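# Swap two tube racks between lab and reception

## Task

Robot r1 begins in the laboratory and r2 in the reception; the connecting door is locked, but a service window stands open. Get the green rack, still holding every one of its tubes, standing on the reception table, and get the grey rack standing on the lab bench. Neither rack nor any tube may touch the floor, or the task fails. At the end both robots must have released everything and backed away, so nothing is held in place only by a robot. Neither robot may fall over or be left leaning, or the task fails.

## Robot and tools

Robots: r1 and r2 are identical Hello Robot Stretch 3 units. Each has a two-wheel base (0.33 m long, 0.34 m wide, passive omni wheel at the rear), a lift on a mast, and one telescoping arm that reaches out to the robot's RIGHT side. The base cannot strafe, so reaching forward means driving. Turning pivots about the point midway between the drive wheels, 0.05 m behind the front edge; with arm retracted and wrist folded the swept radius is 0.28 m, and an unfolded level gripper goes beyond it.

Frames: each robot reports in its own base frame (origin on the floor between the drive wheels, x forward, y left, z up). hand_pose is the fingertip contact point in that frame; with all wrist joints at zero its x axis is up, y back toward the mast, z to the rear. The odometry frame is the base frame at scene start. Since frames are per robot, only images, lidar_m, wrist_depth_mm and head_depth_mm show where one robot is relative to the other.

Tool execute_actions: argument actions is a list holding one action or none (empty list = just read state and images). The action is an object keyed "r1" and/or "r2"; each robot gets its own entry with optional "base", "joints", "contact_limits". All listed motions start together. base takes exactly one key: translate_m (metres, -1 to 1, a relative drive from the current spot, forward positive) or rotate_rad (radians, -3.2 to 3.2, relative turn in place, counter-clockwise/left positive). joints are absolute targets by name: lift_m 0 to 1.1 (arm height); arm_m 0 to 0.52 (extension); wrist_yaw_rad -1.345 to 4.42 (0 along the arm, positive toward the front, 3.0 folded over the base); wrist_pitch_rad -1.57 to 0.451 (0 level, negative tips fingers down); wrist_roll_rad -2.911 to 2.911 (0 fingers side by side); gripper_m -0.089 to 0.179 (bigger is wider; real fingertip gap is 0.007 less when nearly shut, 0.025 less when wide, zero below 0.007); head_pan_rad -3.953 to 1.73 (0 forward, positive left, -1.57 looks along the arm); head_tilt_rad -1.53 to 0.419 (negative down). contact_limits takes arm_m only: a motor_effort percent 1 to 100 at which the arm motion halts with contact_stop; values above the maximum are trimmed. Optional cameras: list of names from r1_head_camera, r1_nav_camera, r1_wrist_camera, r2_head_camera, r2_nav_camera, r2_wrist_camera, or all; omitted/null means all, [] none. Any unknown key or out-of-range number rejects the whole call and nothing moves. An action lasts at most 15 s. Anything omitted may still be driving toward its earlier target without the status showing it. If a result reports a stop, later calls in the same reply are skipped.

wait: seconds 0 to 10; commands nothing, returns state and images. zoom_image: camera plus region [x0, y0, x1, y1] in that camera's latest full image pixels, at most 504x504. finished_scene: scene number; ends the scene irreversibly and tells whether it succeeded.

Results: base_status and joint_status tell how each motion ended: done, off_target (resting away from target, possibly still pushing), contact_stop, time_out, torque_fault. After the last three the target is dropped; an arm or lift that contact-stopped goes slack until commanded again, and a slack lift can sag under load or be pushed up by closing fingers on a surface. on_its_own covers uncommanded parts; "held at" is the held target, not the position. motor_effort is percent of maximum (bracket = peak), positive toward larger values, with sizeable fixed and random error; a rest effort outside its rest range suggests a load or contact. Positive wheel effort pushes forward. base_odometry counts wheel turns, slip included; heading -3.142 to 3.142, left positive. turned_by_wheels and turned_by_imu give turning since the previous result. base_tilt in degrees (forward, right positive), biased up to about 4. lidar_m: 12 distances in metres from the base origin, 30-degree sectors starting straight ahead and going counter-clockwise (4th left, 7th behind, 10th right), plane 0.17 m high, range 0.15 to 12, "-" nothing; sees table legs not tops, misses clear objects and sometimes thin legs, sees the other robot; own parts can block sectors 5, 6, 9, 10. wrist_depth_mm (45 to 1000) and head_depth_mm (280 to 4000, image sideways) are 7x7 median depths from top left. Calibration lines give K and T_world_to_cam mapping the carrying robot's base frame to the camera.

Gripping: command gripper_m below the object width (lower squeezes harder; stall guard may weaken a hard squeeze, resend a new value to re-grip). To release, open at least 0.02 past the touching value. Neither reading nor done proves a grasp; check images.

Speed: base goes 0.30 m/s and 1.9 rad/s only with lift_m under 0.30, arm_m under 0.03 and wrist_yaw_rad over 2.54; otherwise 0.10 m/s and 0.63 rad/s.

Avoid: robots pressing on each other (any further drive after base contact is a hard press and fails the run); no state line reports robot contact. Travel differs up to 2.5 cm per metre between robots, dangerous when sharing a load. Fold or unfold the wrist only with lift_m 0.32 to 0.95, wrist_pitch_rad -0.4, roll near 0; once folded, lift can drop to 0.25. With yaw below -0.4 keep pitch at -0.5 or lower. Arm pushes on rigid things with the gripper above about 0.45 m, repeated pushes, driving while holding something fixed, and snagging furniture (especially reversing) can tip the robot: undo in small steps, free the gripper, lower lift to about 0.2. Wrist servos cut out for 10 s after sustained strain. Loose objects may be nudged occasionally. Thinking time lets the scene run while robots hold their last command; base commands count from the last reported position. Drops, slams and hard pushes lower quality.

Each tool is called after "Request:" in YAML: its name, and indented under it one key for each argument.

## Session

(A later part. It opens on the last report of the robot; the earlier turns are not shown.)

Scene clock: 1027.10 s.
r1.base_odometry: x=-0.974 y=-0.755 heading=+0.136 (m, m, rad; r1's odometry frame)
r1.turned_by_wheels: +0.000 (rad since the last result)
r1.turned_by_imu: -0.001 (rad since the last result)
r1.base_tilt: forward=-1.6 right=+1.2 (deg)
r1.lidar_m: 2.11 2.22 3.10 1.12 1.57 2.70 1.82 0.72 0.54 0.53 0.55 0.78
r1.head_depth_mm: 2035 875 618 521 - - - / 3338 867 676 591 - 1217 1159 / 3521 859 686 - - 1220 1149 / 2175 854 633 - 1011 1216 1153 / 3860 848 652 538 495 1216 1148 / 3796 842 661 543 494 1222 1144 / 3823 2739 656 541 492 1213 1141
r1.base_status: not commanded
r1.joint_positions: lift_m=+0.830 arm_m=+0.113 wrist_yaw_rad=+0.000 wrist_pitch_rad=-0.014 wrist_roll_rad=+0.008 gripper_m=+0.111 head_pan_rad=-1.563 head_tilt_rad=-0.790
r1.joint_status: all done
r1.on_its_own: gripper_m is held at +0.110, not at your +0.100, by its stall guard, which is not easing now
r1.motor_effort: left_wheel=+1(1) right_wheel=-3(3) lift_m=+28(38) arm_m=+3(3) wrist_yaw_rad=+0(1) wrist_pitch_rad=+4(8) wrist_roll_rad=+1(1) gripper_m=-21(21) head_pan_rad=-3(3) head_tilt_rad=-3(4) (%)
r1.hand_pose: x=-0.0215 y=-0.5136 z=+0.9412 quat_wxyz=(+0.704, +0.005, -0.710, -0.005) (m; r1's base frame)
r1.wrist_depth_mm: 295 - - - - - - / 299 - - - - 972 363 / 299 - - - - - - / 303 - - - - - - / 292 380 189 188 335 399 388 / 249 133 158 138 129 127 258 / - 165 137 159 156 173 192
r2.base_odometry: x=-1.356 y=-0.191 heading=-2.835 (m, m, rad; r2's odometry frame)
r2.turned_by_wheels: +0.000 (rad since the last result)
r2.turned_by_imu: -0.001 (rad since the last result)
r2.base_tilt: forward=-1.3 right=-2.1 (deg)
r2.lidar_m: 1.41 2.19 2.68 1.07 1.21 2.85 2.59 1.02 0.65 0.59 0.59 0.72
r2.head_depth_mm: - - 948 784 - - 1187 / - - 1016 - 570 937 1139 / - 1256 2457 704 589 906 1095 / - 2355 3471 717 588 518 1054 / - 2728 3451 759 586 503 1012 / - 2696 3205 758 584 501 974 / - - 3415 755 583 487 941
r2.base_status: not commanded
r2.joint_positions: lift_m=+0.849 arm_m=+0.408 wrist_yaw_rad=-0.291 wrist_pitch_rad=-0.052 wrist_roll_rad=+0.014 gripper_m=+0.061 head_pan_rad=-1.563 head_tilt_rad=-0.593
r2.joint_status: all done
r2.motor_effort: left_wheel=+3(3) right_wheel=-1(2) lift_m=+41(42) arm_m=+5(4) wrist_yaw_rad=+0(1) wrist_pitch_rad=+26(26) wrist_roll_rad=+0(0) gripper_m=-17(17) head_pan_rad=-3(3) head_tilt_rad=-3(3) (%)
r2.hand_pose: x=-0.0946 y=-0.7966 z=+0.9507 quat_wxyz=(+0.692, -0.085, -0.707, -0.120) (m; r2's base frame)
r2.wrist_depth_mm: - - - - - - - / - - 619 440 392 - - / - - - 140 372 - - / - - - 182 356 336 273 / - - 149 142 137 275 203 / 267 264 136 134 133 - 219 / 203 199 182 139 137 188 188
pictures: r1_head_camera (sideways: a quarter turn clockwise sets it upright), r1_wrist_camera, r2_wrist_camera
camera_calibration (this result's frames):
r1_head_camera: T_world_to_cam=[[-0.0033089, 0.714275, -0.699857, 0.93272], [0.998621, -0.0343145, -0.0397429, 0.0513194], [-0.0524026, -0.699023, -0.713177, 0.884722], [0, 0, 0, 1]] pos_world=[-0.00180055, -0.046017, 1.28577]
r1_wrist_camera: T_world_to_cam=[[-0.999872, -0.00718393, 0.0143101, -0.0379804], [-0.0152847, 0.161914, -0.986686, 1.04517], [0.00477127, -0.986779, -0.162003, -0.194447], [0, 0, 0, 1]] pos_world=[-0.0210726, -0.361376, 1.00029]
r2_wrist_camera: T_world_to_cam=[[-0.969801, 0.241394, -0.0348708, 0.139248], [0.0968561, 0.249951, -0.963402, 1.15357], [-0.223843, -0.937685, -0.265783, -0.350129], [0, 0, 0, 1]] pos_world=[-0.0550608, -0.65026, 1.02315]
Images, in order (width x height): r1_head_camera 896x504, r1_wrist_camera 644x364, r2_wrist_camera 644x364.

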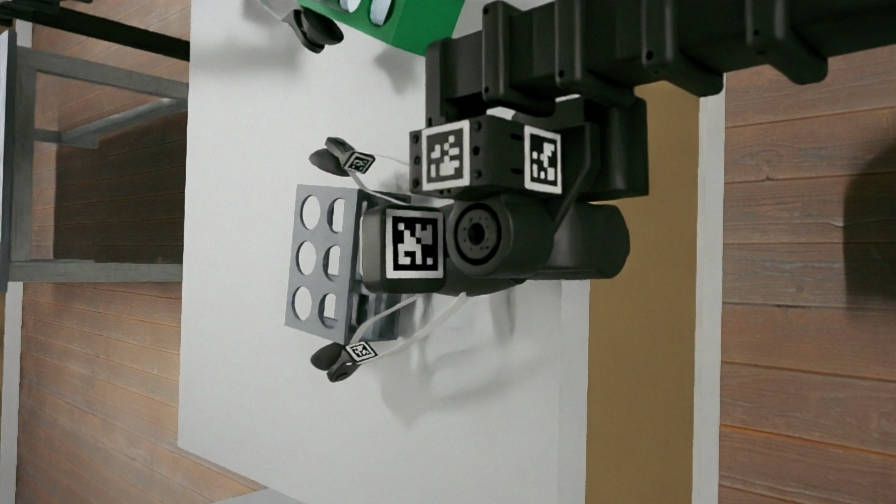

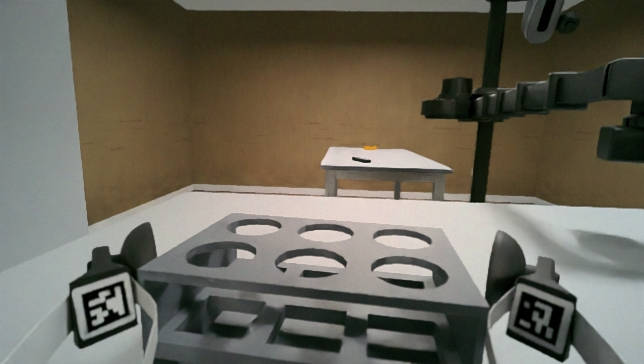

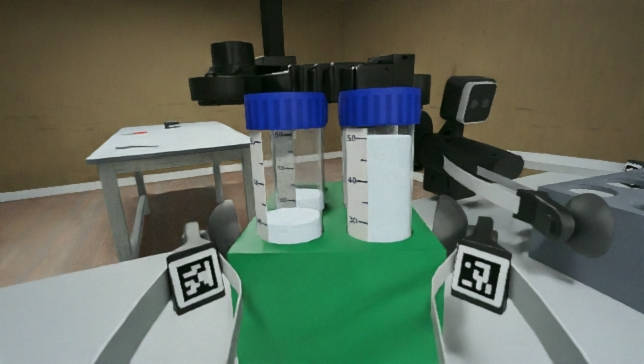

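Request:
execute_actions:
  actions:
    - {"r1": {"joints": {"gripper_m": 0.179}}, "r2": {"joints": {"lift_m": 0.93, "wrist_pitch_rad": 0.03}}}
  cameras: []

Request:
execute_actions:
  actions:
    - {"r1": {"joints": {"lift_m": 1.1}}, "r2": {"joints": {"arm_m": 0.02, "wrist_yaw_rad": 0.0}}}
  cameras: ["r2_wrist_camera"]

Request:
execute_actions:
  actions:
    - {"r1": {"joints": {"wrist_pitch_rad": -1.0, "arm_m": 0.283}}}
  cameras: ["r1_wrist_camera", "r1_head_camera"]

Scene clock: 1064.43 s.
r1.base_odometry: x=-0.974 y=-0.755 heading=+0.136 (m, m, rad; r1's odometry frame)
r1.turned_by_wheels: +0.000 (rad since the last result)
r1.turned_by_imu: -0.001 (rad since the last result)
r1.base_tilt: forward=-1.6 right=+1.2 (deg)
r1.lidar_m: 2.11 2.22 3.10 1.12 1.57 2.71 1.82 0.72 0.54 0.53 0.55 0.78
r1.head_depth_mm: 2092 876 658 586 - - - / 3442 868 677 591 - 1218 1154 / 3450 862 672 - - 1216 1153 / 2166 853 633 - 1013 1209 1151 / 3912 847 637 546 496 1212 1144 / 3780 840 682 543 494 1214 1143 / 3773 2724 658 542 491 1217 1145
r1.base_status: not commanded
r1.joint_positions: lift_m=+0.830 arm_m=+0.113 wrist_yaw_rad=+0.000 wrist_pitch_rad=-0.017 wrist_roll_rad=+0.008 gripper_m=+0.179 head_pan_rad=-1.563 head_tilt_rad=-0.790
r1.joint_status: all done
r1.motor_effort: left_wheel=+1(2) right_wheel=-3(3) lift_m=+29(29) arm_m=+3(3) wrist_yaw_rad=+0(1) wrist_pitch_rad=+4(5) wrist_roll_rad=+1(1) gripper_m=+0(90) head_pan_rad=-2(2) head_tilt_rad=-4(4) (%)
r1.hand_pose: x=-0.0214 y=-0.5135 z=+0.9405 quat_wxyz=(+0.704, +0.006, -0.710, -0.006) (m; r1's base frame)
r1.wrist_depth_mm: 298 - - - - 959 408 / 298 - - - - 942 - / 301 - - - - - - / 304 - - - - - - / 304 346 187 191 196 377 382 / - 132 159 137 128 228 264 / - 156 135 153 156 172 -
r2.base_odometry: x=-1.356 y=-0.191 heading=-2.835 (m, m, rad; r2's odometry frame)
r2.turned_by_wheels: +0.000 (rad since the last result)
r2.turned_by_imu: -0.001 (rad since the last result)
r2.base_tilt: forward=-1.2 right=-2.1 (deg)
r2.lidar_m: 1.41 2.19 2.69 1.08 1.21 2.83 2.59 1.02 0.65 0.59 0.59 0.72
r2.head_depth_mm: - - 956 - 582 978 1191 / - - - 736 589 938 1148 / - 1247 - 763 587 906 1096 / - 2337 3454 732 587 518 1052 / - 2732 3454 758 586 503 1010 / - 2694 3245 756 584 501 971 / - - 3414 753 582 487 941
r2.base_status: not commanded
r2.joint_positions: lift_m=+0.929 arm_m=+0.408 wrist_yaw_rad=-0.291 wrist_pitch_rad=-0.027 wrist_roll_rad=+0.014 gripper_m=+0.061 head_pan_rad=-1.563 head_tilt_rad=-0.593
r2.joint_status: wrist_pitch_rad off_target (ended at -0.027, target +0.030); the others done
r2.motor_effort: left_wheel=+3(3) right_wheel=-1(1) lift_m=+41(43) arm_m=+3(4) wrist_yaw_rad=+1(0) wrist_pitch_rad=+28(31) wrist_roll_rad=+0(0) gripper_m=-18(17) head_pan_rad=-2(3) head_tilt_rad=-2(3) (%)
r2.hand_pose: x=-0.0948 y=-0.7974 z=+1.0371 quat_wxyz=(+0.693, -0.094, -0.706, -0.112) (m; r2's base frame)
r2.wrist_depth_mm: - - - 738 - - - / - - - - - - - / - - 667 139 - - - / - - - 189 372 - - / - - 148 142 139 - - / - - 136 134 132 - 305 / - - 299 139 138 291 240
pictures: none
No camera images: the call's "cameras" was empty. Leave "cameras" out to get every camera's image.

Scene clock: 1068.50 s.
r1.base_odometry: x=-0.974 y=-0.755 heading=+0.136 (m, m, rad; r1's odometry frame)
r1.turned_by_wheels: +0.000 (rad since the last result)
r1.turned_by_imu: +0.000 (rad since the last result)
r1.base_tilt: forward=-1.7 right=+1.1 (deg)
r1.lidar_m: 2.11 2.21 3.11 1.12 1.56 2.71 1.82 0.72 0.54 0.53 0.55 0.78
r1.head_depth_mm: - 858 679 555 503 1228 1155 / - 864 675 554 502 1220 1158 / - 794 651 551 500 1212 1149 / - 805 592 548 497 1214 1155 / 3645 849 637 546 496 1218 1145 / 3839 846 660 544 493 1214 1138 / 3769 2719 657 541 491 1221 1145
r1.base_status: not commanded
r1.joint_positions: lift_m=+1.100 arm_m=+0.113 wrist_yaw_rad=+0.000 wrist_pitch_rad=-0.018 wrist_roll_rad=+0.008 gripper_m=+0.179 head_pan_rad=-1.563 head_tilt_rad=-0.790
r1.joint_status: all done
r1.motor_effort: left_wheel=+1(1) right_wheel=-4(2) lift_m=+41(43) arm_m=+3(3) wrist_yaw_rad=+0(0) wrist_pitch_rad=+5(5) wrist_roll_rad=+1(1) gripper_m=+0(0) head_pan_rad=-2(3) head_tilt_rad=-4(4) (%)
r1.hand_pose: x=-0.0214 y=-0.5135 z=+1.2097 quat_wxyz=(+0.704, +0.007, -0.710, -0.007) (m; r1's base frame)
r1.wrist_depth_mm: 296 - - - - - - / 298 - - - - - - / 298 - - - - - - / 303 - - - - 986 - / 305 - - - - - - / - - - - - - 479 / 311 - - - - - -
r2.base_odometry: x=-1.356 y=-0.191 heading=-2.835 (m, m, rad; r2's odometry frame)
r2.turned_by_wheels: +0.000 (rad since the last result)
r2.turned_by_imu: -0.001 (rad since the last result)
r2.base_tilt: forward=-1.3 right=-2.0 (deg)
r2.lidar_m: 1.41 2.19 2.68 1.07 1.21 2.83 2.59 1.02 0.65 0.59 0.59 0.72
r2.head_depth_mm: 839 - 3506 771 634 - - / 1069 - 3514 802 611 - - / 1238 - 3302 422 - - - / - 3120 3250 431 - - 1041 / - 2738 3423 793 585 504 1017 / - 2691 3229 758 583 501 978 / - - 3415 755 583 487 940
r2.base_status: not commanded
r2.joint_positions: lift_m=+0.929 arm_m=+0.020 wrist_yaw_rad=-0.001 wrist_pitch_rad=-0.027 wrist_roll_rad=+0.014 gripper_m=+0.061 head_pan_rad=-1.563 head_tilt_rad=-0.593
r2.joint_status: all done
r2.motor_effort: left_wheel=+3(3) right_wheel=-1(2) lift_m=+41(41) arm_m=-4(8) wrist_yaw_rad=+0(3) wrist_pitch_rad=+28(28) wrist_roll_rad=+0(0) gripper_m=-17(17) head_pan_rad=-3(2) head_tilt_rad=-3(3) (%)
r2.hand_pose: x=-0.0216 y=-0.4208 z=+1.0371 quat_wxyz=(+0.702, +0.009, -0.712, -0.010) (m; r2's base frame)
r2.wrist_depth_mm: - - - - 728 - - / - - - - - - - / 406 - - 139 - - - / 405 - - 189 714 - - / 399 - 150 142 138 537 540 / 386 442 136 134 133 - 387 / 338 332 304 138 138 313 313
pictures: r2_wrist_camera
camera_calibration (this result's frames):
r2_wrist_camera: T_world_to_cam=[[-0.998309, -0.0473707, -0.0336822, -0.00107459], [0.0211847, 0.243087, -0.969773, 1.13786], [0.0541266, -0.968847, -0.241673, 0.00940912], [0, 0, 0, 1]] pos_world=[-0.0256874, -0.267535, 1.10571]
Images, in order (width x height): r2_wrist_camera 644x364.

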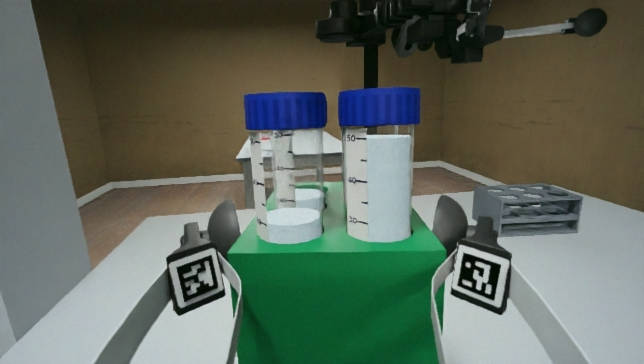

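Scene clock: 1071.00 s.
r1.base_odometry: x=-0.974 y=-0.755 heading=+0.136 (m, m, rad; r1's odometry frame)
r1.turned_by_wheels: +0.000 (rad since the last result)
r1.turned_by_imu: +0.000 (rad since the last result)
r1.base_tilt: forward=-1.6 right=+1.2 (deg)
r1.lidar_m: 2.11 2.21 3.11 1.12 1.56 2.71 1.83 0.72 0.54 0.53 0.55 0.78
r1.head_depth_mm: 2119 873 679 556 503 1219 1155 / 3324 1557 674 553 502 1226 1158 / 3497 855 651 552 499 1219 1159 / - 820 593 549 497 1206 1149 / - 847 637 547 495 1210 1145 / 3825 2865 660 543 494 1212 1143 / 3754 2710 657 542 492 1215 1143
r1.base_status: not commanded
r1.joint_positions: lift_m=+1.100 arm_m=+0.283 wrist_yaw_rad=+0.000 wrist_pitch_rad=-1.005 wrist_roll_rad=+0.008 gripper_m=+0.179 head_pan_rad=-1.563 head_tilt_rad=-0.790
r1.joint_status: all done
r1.motor_effort: left_wheel=+1(1) right_wheel=-2(3) lift_m=+41(41) arm_m=+3(3) wrist_yaw_rad=+0(1) wrist_pitch_rad=+1(4) wrist_roll_rad=+1(1) gripper_m=+0(0) head_pan_rad=-2(3) head_tilt_rad=-3(3) (%)
r1.hand_pose: x=-0.0216 y=-0.5447 z=+1.0093 quat_wxyz=(+0.617, +0.339, -0.622, -0.342) (m; r1's base frame)
r1.wrist_depth_mm: - 395 393 394 397 397 395 / - 362 362 363 363 365 364 / 305 335 335 338 335 339 338 / 303 316 312 315 314 316 315 / 293 294 295 295 295 293 297 / 279 277 270 224 271 279 280 / 256 261 234 209 256 262 -
r2.base_odometry: x=-1.356 y=-0.191 heading=-2.835 (m, m, rad; r2's odometry frame)
r2.turned_by_wheels: +0.000 (rad since the last result)
r2.turned_by_imu: -0.001 (rad since the last result)
r2.base_tilt: forward=-1.3 right=-2.1 (deg)
r2.lidar_m: 1.41 2.19 2.69 1.07 1.21 2.84 2.59 1.01 0.65 0.59 0.59 0.72
r2.head_depth_mm: 729 - 1042 771 633 - - / 1138 - 3462 801 611 - - / 1235 - 3325 421 - - - / - 3118 3259 430 - - 1043 / - 2717 3424 793 585 504 1011 / - 2687 3216 756 582 501 978 / - - 3419 755 582 487 940
r2.base_status: not commanded
r2.joint_positions: lift_m=+0.929 arm_m=+0.020 wrist_yaw_rad=-0.001 wrist_pitch_rad=-0.027 wrist_roll_rad=+0.014 gripper_m=+0.061 head_pan_rad=-1.563 head_tilt_rad=-0.593
r2.joint_status: not commanded
r2.motor_effort: left_wheel=+3(3) right_wheel=-1(1) lift_m=+40(40) arm_m=-3(3) wrist_yaw_rad=+0(1) wrist_pitch_rad=+28(28) wrist_roll_rad=+0(0) gripper_m=-17(17) head_pan_rad=-2(2) head_tilt_rad=-3(3) (%)
r2.hand_pose: x=-0.0216 y=-0.4208 z=+1.0371 quat_wxyz=(+0.702, +0.009, -0.712, -0.010) (m; r2's base frame)
r2.wrist_depth_mm: - - - - - 552 - / - - - - - 614 - / 410 - - 140 - - - / 401 - - 189 706 - - / 394 - 149 141 139 539 534 / 387 450 136 134 132 - 392 / 340 333 300 138 137 314 309
pictures: r1_head_camera (sideways: a quarter turn clockwise sets it upright), r1_wrist_camera
camera_calibration (this result's frames):
r1_head_camera: T_world_to_cam=[[-0.00325022, 0.714296, -0.699837, 0.932693], [0.998618, -0.0343956, -0.0397441, 0.051321], [-0.0524603, -0.698998, -0.713197, 0.884749], [0, 0, 0, 1]] pos_world=[-0.00180434, -0.0460159, 1.28577]
r1_wrist_camera: T_world_to_cam=[[-0.999881, -0.0153236, 0.00197096, -0.0312584], [-0.0148064, 0.913976, -0.405497, 0.940489], [0.00441227, -0.405478, -0.914094, 0.861568], [0, 0, 0, 1]] pos_world=[-0.0211309, -0.510717, 1.16898]
Images, in order (width x height): r1_head_camera 896x504, r1_wrist_camera 644x364.

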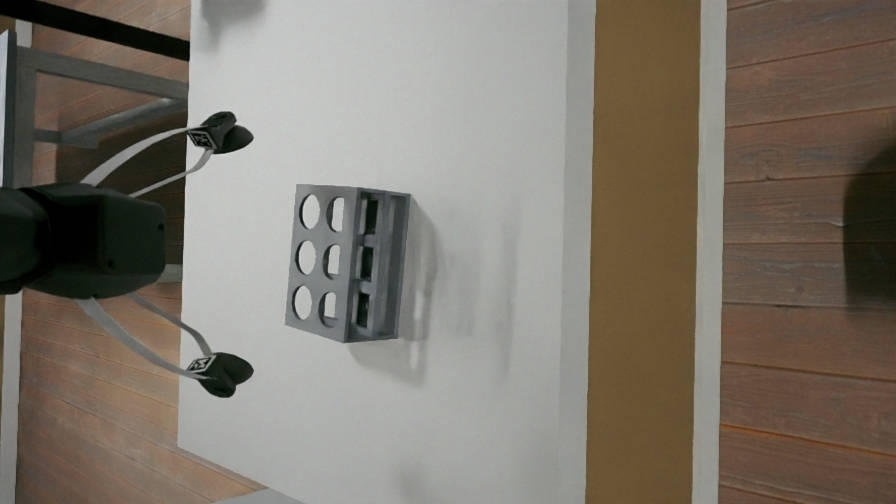

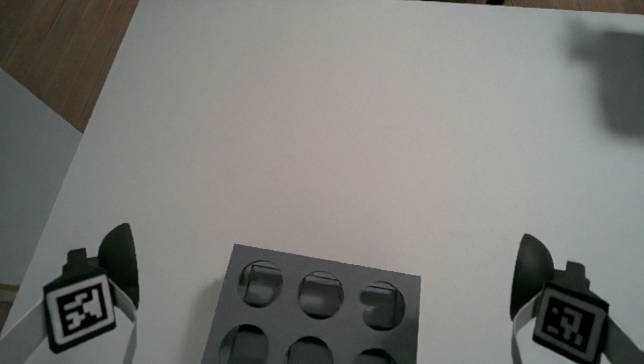

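Request:
execute_actions:
  actions: []

Scene clock: 1099.23 s.
r1.base_odometry: x=-0.974 y=-0.755 heading=+0.136 (m, m, rad; r1's odometry frame)
r1.turned_by_wheels: +0.000 (rad since the last result)
r1.turned_by_imu: +0.000 (rad since the last result)
r1.base_tilt: forward=-1.6 right=+1.0 (deg)
r1.lidar_m: 2.11 2.22 3.10 1.12 1.57 2.70 1.82 0.72 0.54 0.53 0.55 0.78
r1.head_depth_mm: 2120 870 679 555 503 1222 1161 / 3383 1561 673 554 500 1217 1163 / 3596 860 653 550 500 1215 1146 / - 823 590 548 497 1212 1155 / 3996 845 636 546 496 1211 1150 / 3836 2841 661 541 494 1220 1142 / 3747 2702 657 542 492 1228 1142
r1.base_status: not commanded
r1.joint_positions: lift_m=+1.100 arm_m=+0.283 wrist_yaw_rad=+0.000 wrist_pitch_rad=-1.005 wrist_roll_rad=+0.008 gripper_m=+0.179 head_pan_rad=-1.563 head_tilt_rad=-0.790
r1.joint_status: all done
r1.motor_effort: left_wheel=+1(1) right_wheel=-3(3) lift_m=+42(41) arm_m=+3(3) wrist_yaw_rad=+1(1) wrist_pitch_rad=+1(4) wrist_roll_rad=+1(1) gripper_m=+0(0) head_pan_rad=-2(3) head_tilt_rad=-3(3) (%)
r1.hand_pose: x=-0.0216 y=-0.5447 z=+1.0093 quat_wxyz=(+0.617, +0.339, -0.622, -0.342) (m; r1's base frame)
r1.wrist_depth_mm: - 403 391 394 393 395 398 / - 360 364 365 362 364 365 / 304 337 336 335 336 338 341 / 304 312 314 314 316 314 316 / 294 296 292 295 295 295 296 / 280 276 269 225 270 278 280 / 257 260 234 210 257 261 -
r2.base_odometry: x=-1.356 y=-0.191 heading=-2.835 (m, m, rad; r2's odometry frame)
r2.turned_by_wheels: +0.000 (rad since the last result)
r2.turned_by_imu: -0.001 (rad since the last result)
r2.base_tilt: forward=-1.3 right=-2.1 (deg)
r2.lidar_m: 1.42 2.19 2.68 1.07 1.21 2.84 2.59 1.02 0.64 0.58 0.59 0.72
r2.head_depth_mm: 730 - 1037 772 634 - - / 1141 - 3487 803 612 - - / 1236 - 3226 422 - - - / - 3101 3237 430 - - 1043 / - 2724 3430 793 586 504 1012 / - 2685 3221 757 584 501 977 / - - 3417 755 582 488 942
r2.base_status: not commanded
r2.joint_positions: lift_m=+0.929 arm_m=+0.020 wrist_yaw_rad=-0.001 wrist_pitch_rad=-0.027 wrist_roll_rad=+0.014 gripper_m=+0.061 head_pan_rad=-1.563 head_tilt_rad=-0.593
r2.joint_status: not commanded
r2.motor_effort: left_wheel=+3(3) right_wheel=-2(1) lift_m=+40(40) arm_m=-4(3) wrist_yaw_rad=+0(1) wrist_pitch_rad=+28(28) wrist_roll_rad=+0(0) gripper_m=-17(17) head_pan_rad=-2(2) head_tilt_rad=-3(3) (%)
r2.hand_pose: x=-0.0216 y=-0.4208 z=+1.0371 quat_wxyz=(+0.702, +0.009, -0.712, -0.010) (m; r2's base frame)
r2.wrist_depth_mm: - - - - 986 554 - / - - - - - 613 - / 416 - - 139 - - - / 400 - - 190 727 - - / 401 - 149 142 138 536 533 / 386 451 136 134 133 - 392 / 333 332 300 139 138 314 307
pictures: r1_head_camera (sideways: a quarter turn clockwise sets it upright), r1_nav_camera (sideways: a quarter turn counterclockwise sets it upright), r1_wrist_camera, r2_head_camera (sideways: a quarter turn clockwise sets it upright), r2_nav_camera (sideways: a quarter turn counterclockwise sets it upright), r2_wrist_camera
camera_calibration (this result's frames):
r1_head_camera: T_world_to_cam=[[-0.0032503, 0.714296, -0.699837, 0.932694], [0.998618, -0.0343955, -0.0397441, 0.0513209], [-0.0524603, -0.698998, -0.713196, 0.884748], [0, 0, 0, 1]] pos_world=[-0.00180433, -0.0460159, 1.28577]
r1_nav_camera: T_world_to_cam=[[-0.0168083, -0.73344, 0.679546, -0.849705], [-0.99921, -0.0121651, -0.037845, 0.103285], [0.0360238, -0.679645, -0.732656, 0.909442], [0, 0, 0, 1]] pos_world=[0.0561599, -0.00385343, 1.24763]
r1_wrist_camera: T_world_to_cam=[[-0.999881, -0.0153235, 0.00197099, -0.0312584], [-0.0148064, 0.913976, -0.405497, 0.940489], [0.00441222, -0.405478, -0.914094, 0.861568], [0, 0, 0, 1]] pos_world=[-0.0211309, -0.510717, 1.16898]
r2_head_camera: T_world_to_cam=[[-0.0254665, 0.519807, -0.853904, 1.12479], [0.999114, -0.0153878, -0.0391643, 0.0424203], [-0.0334976, -0.854145, -0.518954, 0.634195], [0, 0, 0, 1]] pos_world=[0.00750555, -0.0423234, 1.29124]
r2_nav_camera: T_world_to_cam=[[-0.0186979, -0.527427, 0.849394, -1.06321], [-0.999366, -0.0158802, -0.03186, 0.0907581], [0.0302924, -0.849452, -0.526796, 0.642939], [0, 0, 0, 1]] pos_world=[0.0513447, -0.0131769, 1.24467]
r2_wrist_camera: T_world_to_cam=[[-0.998309, -0.0473708, -0.0336822, -0.00107467], [0.0211846, 0.243087, -0.969773, 1.13786], [0.0541267, -0.968847, -0.241673, 0.00940913], [0, 0, 0, 1]] pos_world=[-0.0256874, -0.267535, 1.10571]
Images, in order (width x height): r1_head_camera 896x504, r1_nav_camera 672x504, r1_wrist_camera 644x364, r2_head_camera 896x504, r2_nav_camera 672x504, r2_wrist_camera 644x364.

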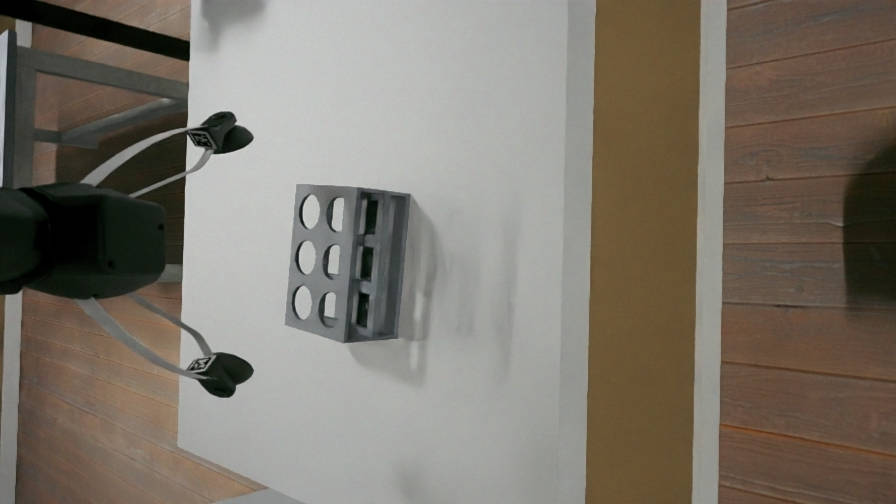

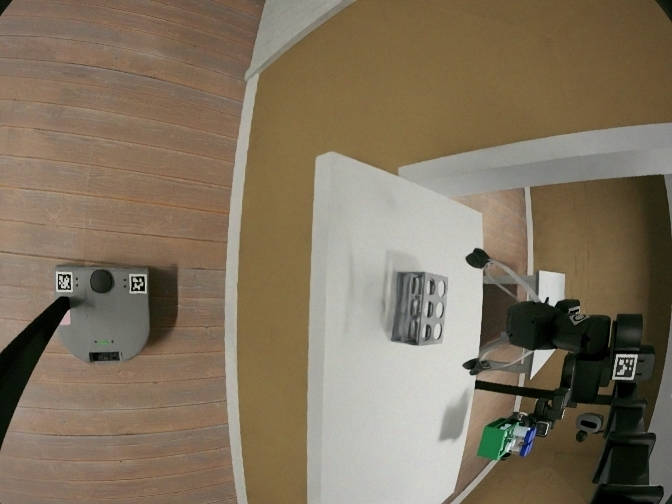

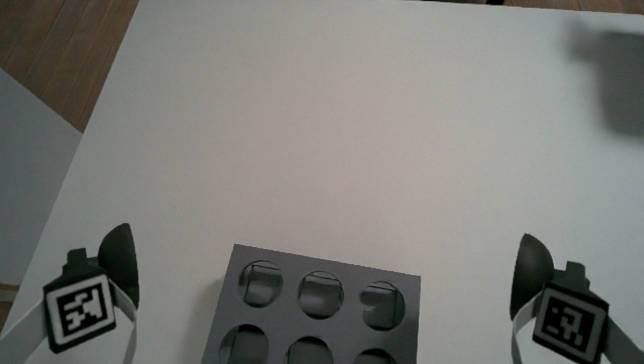

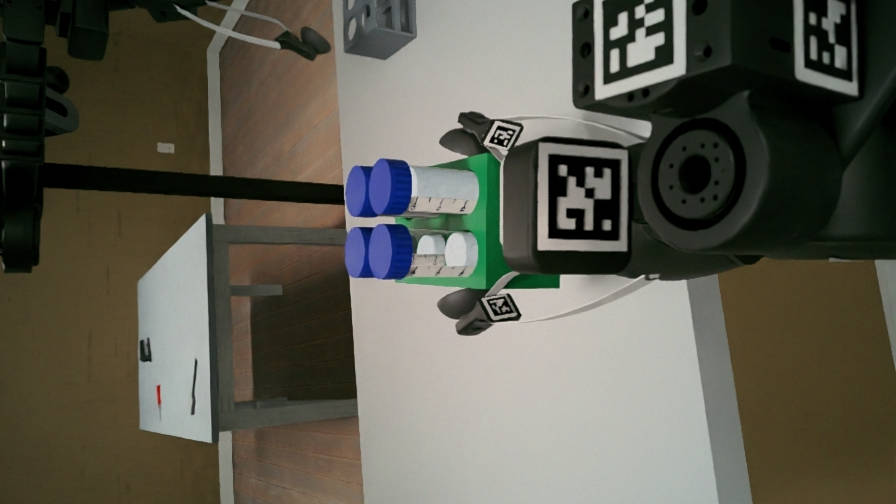

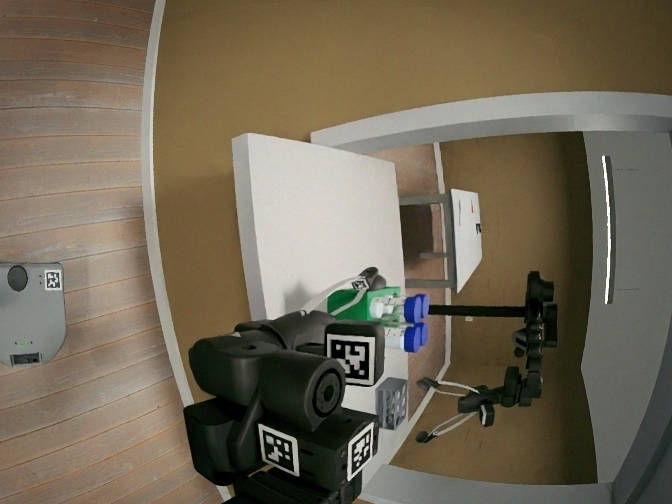

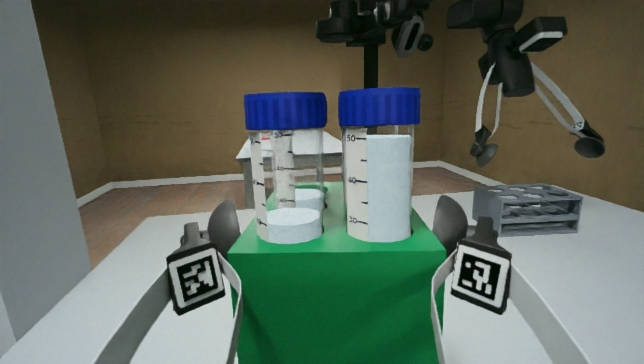

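Request:
execute_actions:
  actions:
    - {"r1": {"joints": {"lift_m": 1.027, "arm_m": 0.262, "wrist_yaw_rad": -0.08}}, "r2": {"base": {"rotate_rad": 1.746}, "joints": {"head_pan_rad": 0.0, "head_tilt_rad": -0.7}}}
  cameras: ["r1_head_camera", "r1_wrist_camera", "r2_head_camera"]

Scene clock: 1167.07 s.
r1.base_odometry: x=-0.974 y=-0.755 heading=+0.136 (m, m, rad; r1's odometry frame)
r1.turned_by_wheels: +0.000 (rad since the last result)
r1.turned_by_imu: -0.001 (rad since the last result)
r1.base_tilt: forward=-1.6 right=+1.0 (deg)
r1.lidar_m: 2.11 2.22 3.12 1.12 1.57 2.71 1.82 0.72 0.54 0.53 0.55 0.78
r1.head_depth_mm: 1075 868 679 554 503 1227 1156 / - 834 673 553 501 1218 1154 / - 845 632 551 500 1219 1149 / - - 580 548 498 1208 1146 / 3820 849 619 546 497 1216 1147 / 3899 842 660 544 494 1214 1147 / 3796 2702 657 540 491 1226 1136
r1.base_status: not commanded
r1.joint_positions: lift_m=+1.027 arm_m=+0.262 wrist_yaw_rad=-0.078 wrist_pitch_rad=-1.006 wrist_roll_rad=+0.008 gripper_m=+0.179 head_pan_rad=-1.563 head_tilt_rad=-0.790
r1.joint_status: all done
r1.motor_effort: left_wheel=+1(1) right_wheel=-3(3) lift_m=+30(38) arm_m=-4(3) wrist_yaw_rad=-2(2) wrist_pitch_rad=+1(1) wrist_roll_rad=+1(1) gripper_m=+0(0) head_pan_rad=-2(3) head_tilt_rad=-4(3) (%)
r1.hand_pose: x=-0.0308 y=-0.5237 z=+0.9366 quat_wxyz=(+0.603, +0.315, -0.635, -0.366) (m; r1's base frame)
r1.wrist_depth_mm: 297 292 295 294 293 294 295 / 269 271 269 271 272 271 271 / 249 250 250 251 251 252 252 / 233 233 237 235 234 235 235 / 219 219 186 194 196 220 220 / 209 150 151 151 151 207 208 / - 166 173 189 187 195 -
r2.base_odometry: x=-1.356 y=-0.191 heading=-1.089 (m, m, rad; r2's odometry frame)
r2.turned_by_wheels: +1.746 (rad since the last result)
r2.turned_by_imu: +1.735 (rad since the last result)
r2.base_tilt: forward=-1.2 right=-2.1 (deg)
r2.lidar_m: 1.07 1.18 2.68 2.17 0.83 0.61 0.59 0.61 0.84 2.17 2.27 3.13
r2.head_depth_mm: 3281 3613 2830 2127 1697 1415 1217 / 3312 3628 2804 2113 1694 1420 1220 / 3287 3572 2467 2032 1692 1423 1214 / 3253 1660 1186 1973 1600 1413 1209 / 3203 1647 1177 2087 1686 1413 1207 / 3236 1636 1171 2083 1675 1397 1204 / 3250 1624 1170 2073 1682 1404 1201
r2.base_status: done
r2.joint_positions: lift_m=+0.929 arm_m=+0.020 wrist_yaw_rad=-0.001 wrist_pitch_rad=-0.027 wrist_roll_rad=+0.014 gripper_m=+0.061 head_pan_rad=-0.007 head_tilt_rad=-0.691
r2.joint_status: all done
r2.motor_effort: left_wheel=-3(10) right_wheel=+3(8) lift_m=+41(41) arm_m=-4(5) wrist_yaw_rad=+0(0) wrist_pitch_rad=+28(28) wrist_roll_rad=+0(0) gripper_m=-17(17) head_pan_rad=+2(31) head_tilt_rad=-4(11) (%)
r2.hand_pose: x=-0.0216 y=-0.4208 z=+1.0371 quat_wxyz=(+0.702, +0.009, -0.712, -0.010) (m; r2's base frame)
r2.wrist_depth_mm: - - - - - - 716 / - - - - - - 716 / - - - 140 - - 741 / - - - 182 - - 727 / - - 148 142 139 - 739 / - - 137 135 132 - 736 / - - - 139 138 - 710
pictures: r1_head_camera (sideways: a quarter turn clockwise sets it upright), r1_wrist_camera, r2_head_camera (sideways: a quarter turn clockwise sets it upright)
camera_calibration (this result's frames):
r1_head_camera: T_world_to_cam=[[-0.00325039, 0.714296, -0.699837, 0.932694], [0.998618, -0.0343954, -0.0397441, 0.051321], [-0.0524602, -0.698998, -0.713196, 0.884749], [0, 0, 0, 1]] pos_world=[-0.00180433, -0.0460159, 1.28577]
r1_wrist_camera: T_world_to_cam=[[-0.998011, 0.0630106, 0.00195905, 0.00115142], [0.0568263, 0.912644, -0.404785, 0.892511], [-0.0272937, -0.403869, -0.91441, 0.803843], [0, 0, 0, 1]] pos_world=[-0.0276291, -0.489971, 1.09632]
r2_head_camera: T_world_to_cam=[[-0.601612, -0.017226, -0.798603, 1.0562], [0.0261424, 0.998807, -0.0412384, 0.0510506], [0.79836, -0.045687, -0.600444, 0.73514], [0, 0, 0, 1]] pos_world=[0.04718, 0.000790729, 1.287]
Images, in order (width x height): r1_head_camera 896x504, r1_wrist_camera 644x364, r2_head_camera 896x504.

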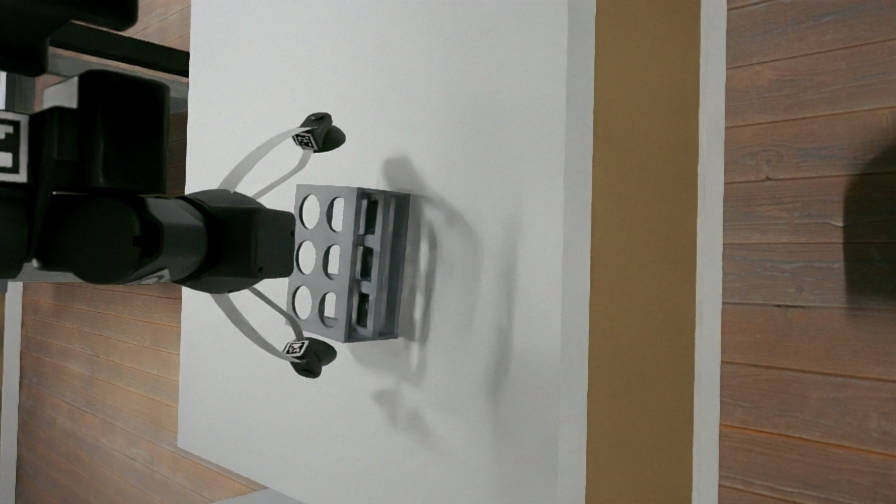

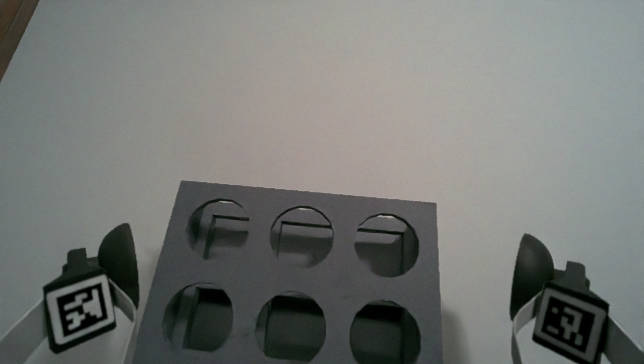

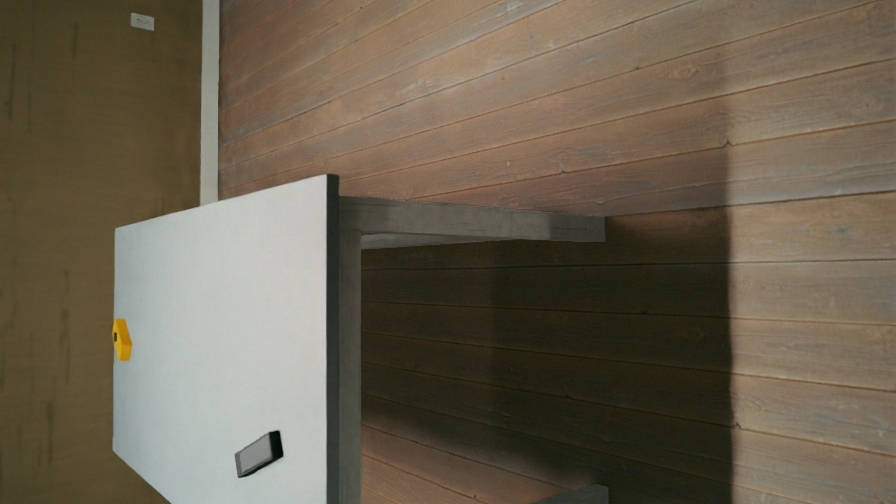

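Request:
execute_actions:
  actions:
    - {"r1": {"base": {"translate_m": 0.022}, "joints": {"wrist_yaw_rad": -0.16}}, "r2": {"base": {"translate_m": 0.35}}}
  cameras: ["r1_head_camera", "r1_wrist_camera"]

Request:
execute_actions:
  actions:
    - {"r1": {"joints": {"lift_m": 1.0}}, "r2": {"base": {"rotate_rad": 1.571}, "joints": {"arm_m": 0.43, "lift_m": 0.76, "head_pan_rad": -1.57, "head_tilt_rad": -0.7}}}
  cameras: ["r1_head_camera", "r1_wrist_camera", "r2_head_camera"]

Scene clock: 1204.27 s.
r1.base_odometry: x=-0.952 y=-0.752 heading=+0.136 (m, m, rad; r1's odometry frame)
r1.turned_by_wheels: +0.000 (rad since the last result)
r1.turned_by_imu: -0.001 (rad since the last result)
r1.base_tilt: forward=-1.7 right=+1.1 (deg)
r1.lidar_m: 2.09 2.20 3.07 1.12 1.63 2.73 1.82 0.72 0.54 0.53 0.55 0.78
r1.head_depth_mm: 3400 871 679 557 503 1228 1165 / 1963 832 675 555 501 1222 1159 / - 844 605 552 500 1217 1152 / - - 592 548 496 1216 1146 / 3854 847 624 545 495 1217 1150 / 3792 843 662 544 494 1217 1142 / 3767 2668 639 541 492 1217 1143
r1.base_status: done
r1.joint_positions: lift_m=+1.027 arm_m=+0.262 wrist_yaw_rad=-0.158 wrist_pitch_rad=-1.006 wrist_roll_rad=+0.008 gripper_m=+0.179 head_pan_rad=-1.563 head_tilt_rad=-0.790
r1.joint_status: all done
r1.motor_effort: left_wheel=+1(6) right_wheel=-3(6) lift_m=+30(30) arm_m=-4(4) wrist_yaw_rad=-1(2) wrist_pitch_rad=+1(1) wrist_roll_rad=+1(1) gripper_m=+0(0) head_pan_rad=-2(3) head_tilt_rad=-4(3) (%)
r1.hand_pose: x=-0.0400 y=-0.5226 z=+0.9366 quat_wxyz=(+0.588, +0.289, -0.647, -0.390) (m; r1's base frame)
r1.wrist_depth_mm: 297 294 292 294 293 294 296 / 269 271 271 270 270 272 272 / 251 251 251 251 252 254 252 / 233 233 234 235 235 235 236 / 219 218 193 193 180 220 220 / 209 206 150 151 151 205 208 / - 193 167 170 166 195 -
r2.base_odometry: x=-1.194 y=-0.502 heading=-1.090 (m, m, rad; r2's odometry frame)
r2.turned_by_wheels: +0.000 (rad since the last result)
r2.turned_by_imu: -0.003 (rad since the last result)
r2.base_tilt: forward=-1.3 right=-2.1 (deg)
r2.lidar_m: 0.73 0.88 2.67 2.56 1.33 0.97 0.94 0.97 1.33 2.18 2.26 3.12
r2.head_depth_mm: 2993 3374 2826 2122 1695 1418 1216 / 2992 3294 2820 2122 1698 1413 1211 / 2965 3281 1310 904 1568 1379 1211 / 2953 1655 1123 900 1640 1376 1209 / 2931 1649 1123 895 1690 1406 1203 / 2956 1638 1117 892 1671 1400 1200 / 2929 1626 1112 888 1674 1397 1208
r2.base_status: done
r2.joint_positions: lift_m=+0.929 arm_m=+0.020 wrist_yaw_rad=-0.001 wrist_pitch_rad=-0.027 wrist_roll_rad=+0.014 gripper_m=+0.061 head_pan_rad=-0.007 head_tilt_rad=-0.691
r2.joint_status: not commanded
r2.motor_effort: left_wheel=-3(3) right_wheel=+2(7) lift_m=+40(40) arm_m=-4(4) wrist_yaw_rad=+0(0) wrist_pitch_rad=+28(28) wrist_roll_rad=+0(0) gripper_m=-17(17) head_pan_rad=+2(3) head_tilt_rad=-3(4) (%)
r2.hand_pose: x=-0.0216 y=-0.4208 z=+1.0371 quat_wxyz=(+0.702, +0.009, -0.712, -0.010) (m; r2's base frame)
r2.wrist_depth_mm: - - - - - - - / - - - - - - - / - - - 139 - - - / - - - 190 - - - / - - 149 143 138 - - / - - 136 134 133 - - / - - - 139 138 - -
pictures: r1_head_camera (sideways: a quarter turn clockwise sets it upright), r1_wrist_camera
camera_calibration (this result's frames):
r1_head_camera: T_world_to_cam=[[-0.00325047, 0.714296, -0.699837, 0.932694], [0.998618, -0.0343953, -0.0397441, 0.051321], [-0.0524601, -0.698998, -0.713196, 0.884749], [0, 0, 0, 1]] pos_world=[-0.00180432, -0.0460159, 1.28577]
r1_wrist_camera: T_world_to_cam=[[-0.989791, 0.14251, 0.00195907, 0.033701], [0.129528, 0.905191, -0.404785, 0.891031], [-0.0594592, -0.400399, -0.91441, 0.804568], [0, 0, 0, 1]] pos_world=[-0.0342174, -0.489208, 1.09632]
Images, in order (width x height): r1_head_camera 896x504, r1_wrist_camera 644x364.

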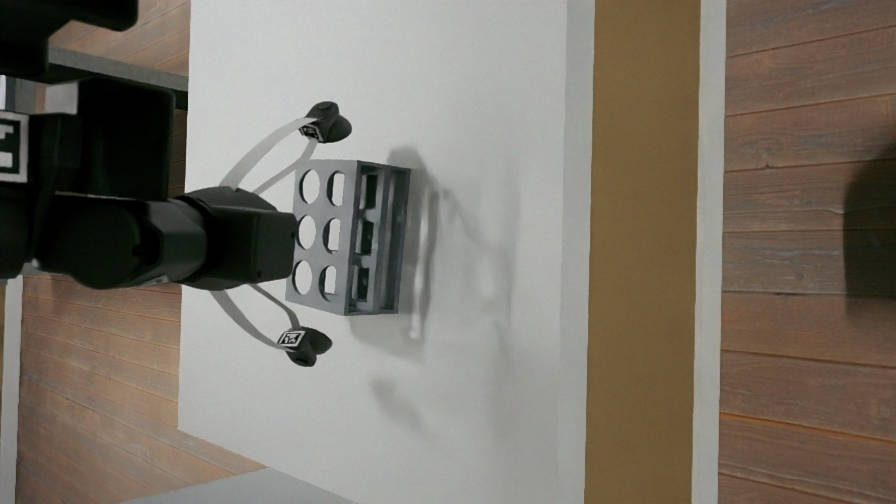

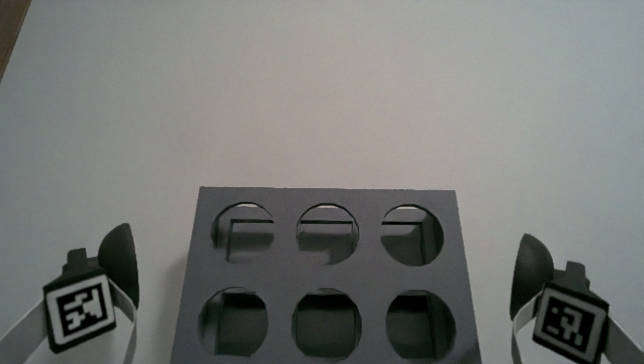

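Scene clock: 1208.47 s.
r1.base_odometry: x=-0.952 y=-0.752 heading=+0.136 (m, m, rad; r1's odometry frame)
r1.turned_by_wheels: +0.000 (rad since the last result)
r1.turned_by_imu: +0.000 (rad since the last result)
r1.base_tilt: forward=-1.7 right=+1.1 (deg)
r1.lidar_m: 2.09 2.20 3.08 1.12 1.62 2.74 1.82 0.72 0.54 0.53 0.56 0.78
r1.head_depth_mm: - 810 679 555 504 1225 1158 / - 802 697 552 501 1220 1158 / - - 592 550 500 1223 1154 / - - 593 548 498 1208 1149 / 3828 848 625 546 497 1220 1149 / 3795 844 660 544 494 1215 1145 / 3780 2602 639 540 492 1220 1138
r1.base_status: not commanded
r1.joint_positions: lift_m=+1.000 arm_m=+0.262 wrist_yaw_rad=-0.158 wrist_pitch_rad=-1.006 wrist_roll_rad=+0.008 gripper_m=+0.179 head_pan_rad=-1.563 head_tilt_rad=-0.790
r1.joint_status: all done
r1.motor_effort: left_wheel=+1(1) right_wheel=-3(3) lift_m=+30(30) arm_m=-4(3) wrist_yaw_rad=-1(1) wrist_pitch_rad=+1(1) wrist_roll_rad=+1(1) gripper_m=+0(1) head_pan_rad=-2(3) head_tilt_rad=-3(4) (%)
r1.hand_pose: x=-0.0400 y=-0.5226 z=+0.9096 quat_wxyz=(+0.588, +0.289, -0.647, -0.390) (m; r1's base frame)
r1.wrist_depth_mm: 255 255 256 255 258 257 258 / 235 236 236 236 237 237 238 / 220 219 218 219 220 220 222 / 203 204 141 140 141 203 206 / 191 191 160 165 161 190 193 / - 124 125 126 124 124 182 / - 151 162 164 147 121 -
r2.base_odometry: x=-1.194 y=-0.502 heading=+0.481 (m, m, rad; r2's odometry frame)
r2.turned_by_wheels: +1.571 (rad since the last result)
r2.turned_by_imu: +1.561 (rad since the last result)
r2.base_tilt: forward=-1.2 right=-2.1 (deg)
r2.lidar_m: 2.57 1.33 0.97 0.93 0.97 1.33 2.18 2.26 3.10 0.72 0.88 2.66
r2.head_depth_mm: 2999 3354 2804 2114 1699 - - / 3007 3367 2805 2194 - 1418 1209 / 2974 3216 1278 930 1077 1345 1214 / 3005 1660 872 905 1637 1402 1210 / 2966 1640 1120 902 1680 1409 1208 / 2975 1628 1116 902 1681 1406 1202 / 2941 1632 1110 897 1673 1399 1197
r2.base_status: done
r2.joint_positions: lift_m=+0.760 arm_m=+0.430 wrist_yaw_rad=+0.001 wrist_pitch_rad=-0.026 wrist_roll_rad=+0.014 gripper_m=+0.061 head_pan_rad=-1.563 head_tilt_rad=-0.691
r2.joint_status: all done
r2.motor_effort: left_wheel=-1(9) right_wheel=+2(9) lift_m=+18(35) arm_m=+4(5) wrist_yaw_rad=-1(2) wrist_pitch_rad=+28(28) wrist_roll_rad=+0(0) gripper_m=-17(17) head_pan_rad=-2(31) head_tilt_rad=-4(4) (%)
r2.hand_pose: x=-0.0212 y=-0.8302 z=+0.8684 quat_wxyz=(+0.702, +0.010, -0.712, -0.009) (m; r2's base frame)
r2.wrist_depth_mm: - - - - - - - / - - - - - - - / - - - 139 - - - / - 788 761 190 613 - - / 479 467 149 143 138 - - / 337 346 136 134 132 - - / 262 259 237 139 138 243 -
pictures: r1_head_camera (sideways: a quarter turn clockwise sets it upright), r1_wrist_camera, r2_head_camera (sideways: a quarter turn clockwise sets it upright)
camera_calibration (this result's frames):
r1_head_camera: T_world_to_cam=[[-0.00325047, 0.714295, -0.699837, 0.932694], [0.998618, -0.0343953, -0.0397441, 0.0513209], [-0.0524601, -0.698999, -0.713196, 0.884748], [0, 0, 0, 1]] pos_world=[-0.00180432, -0.0460159, 1.28577]
r1_wrist_camera: T_world_to_cam=[[-0.989789, 0.142528, 0.0019577, 0.0337625], [0.12955, 0.905225, -0.404704, 0.880019], [-0.0594536, -0.400318, -0.914446, 0.779951], [0, 0, 0, 1]] pos_world=[-0.0342179, -0.489199, 1.0693]
r2_head_camera: T_world_to_cam=[[-0.0260413, 0.601521, -0.798432, 1.05246], [0.999083, -0.0114925, -0.0412438, 0.0451226], [-0.033985, -0.798774, -0.60067, 0.740511], [0, 0, 0, 1]] pos_world=[0.00749257, -0.0410598, 1.28699]
Images, in order (width x height): r1_head_camera 896x504, r1_wrist_camera 644x364, r2_head_camera 896x504.

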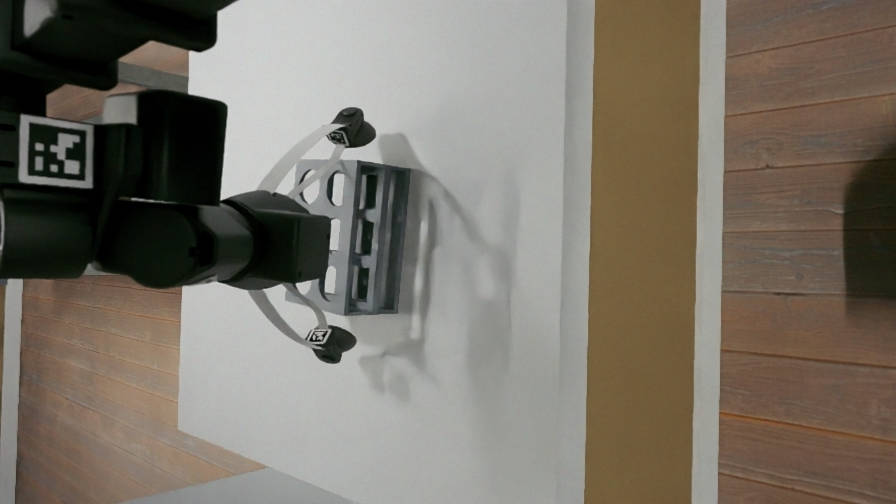

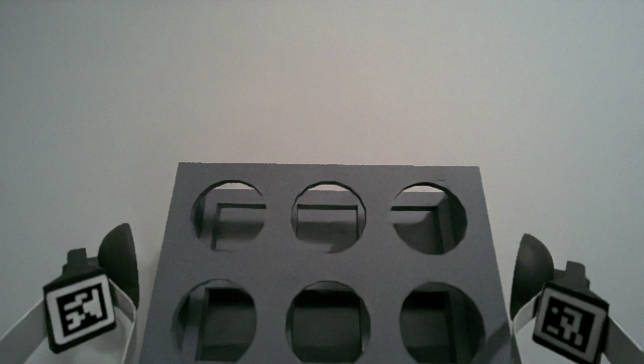

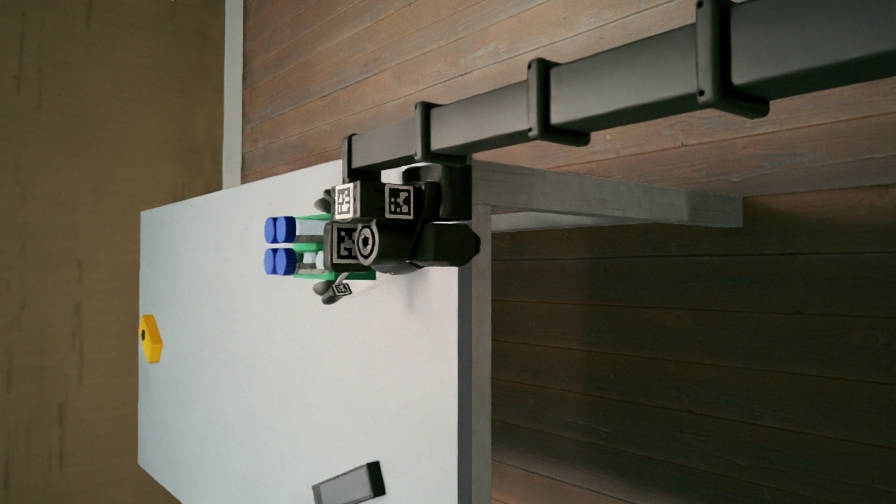

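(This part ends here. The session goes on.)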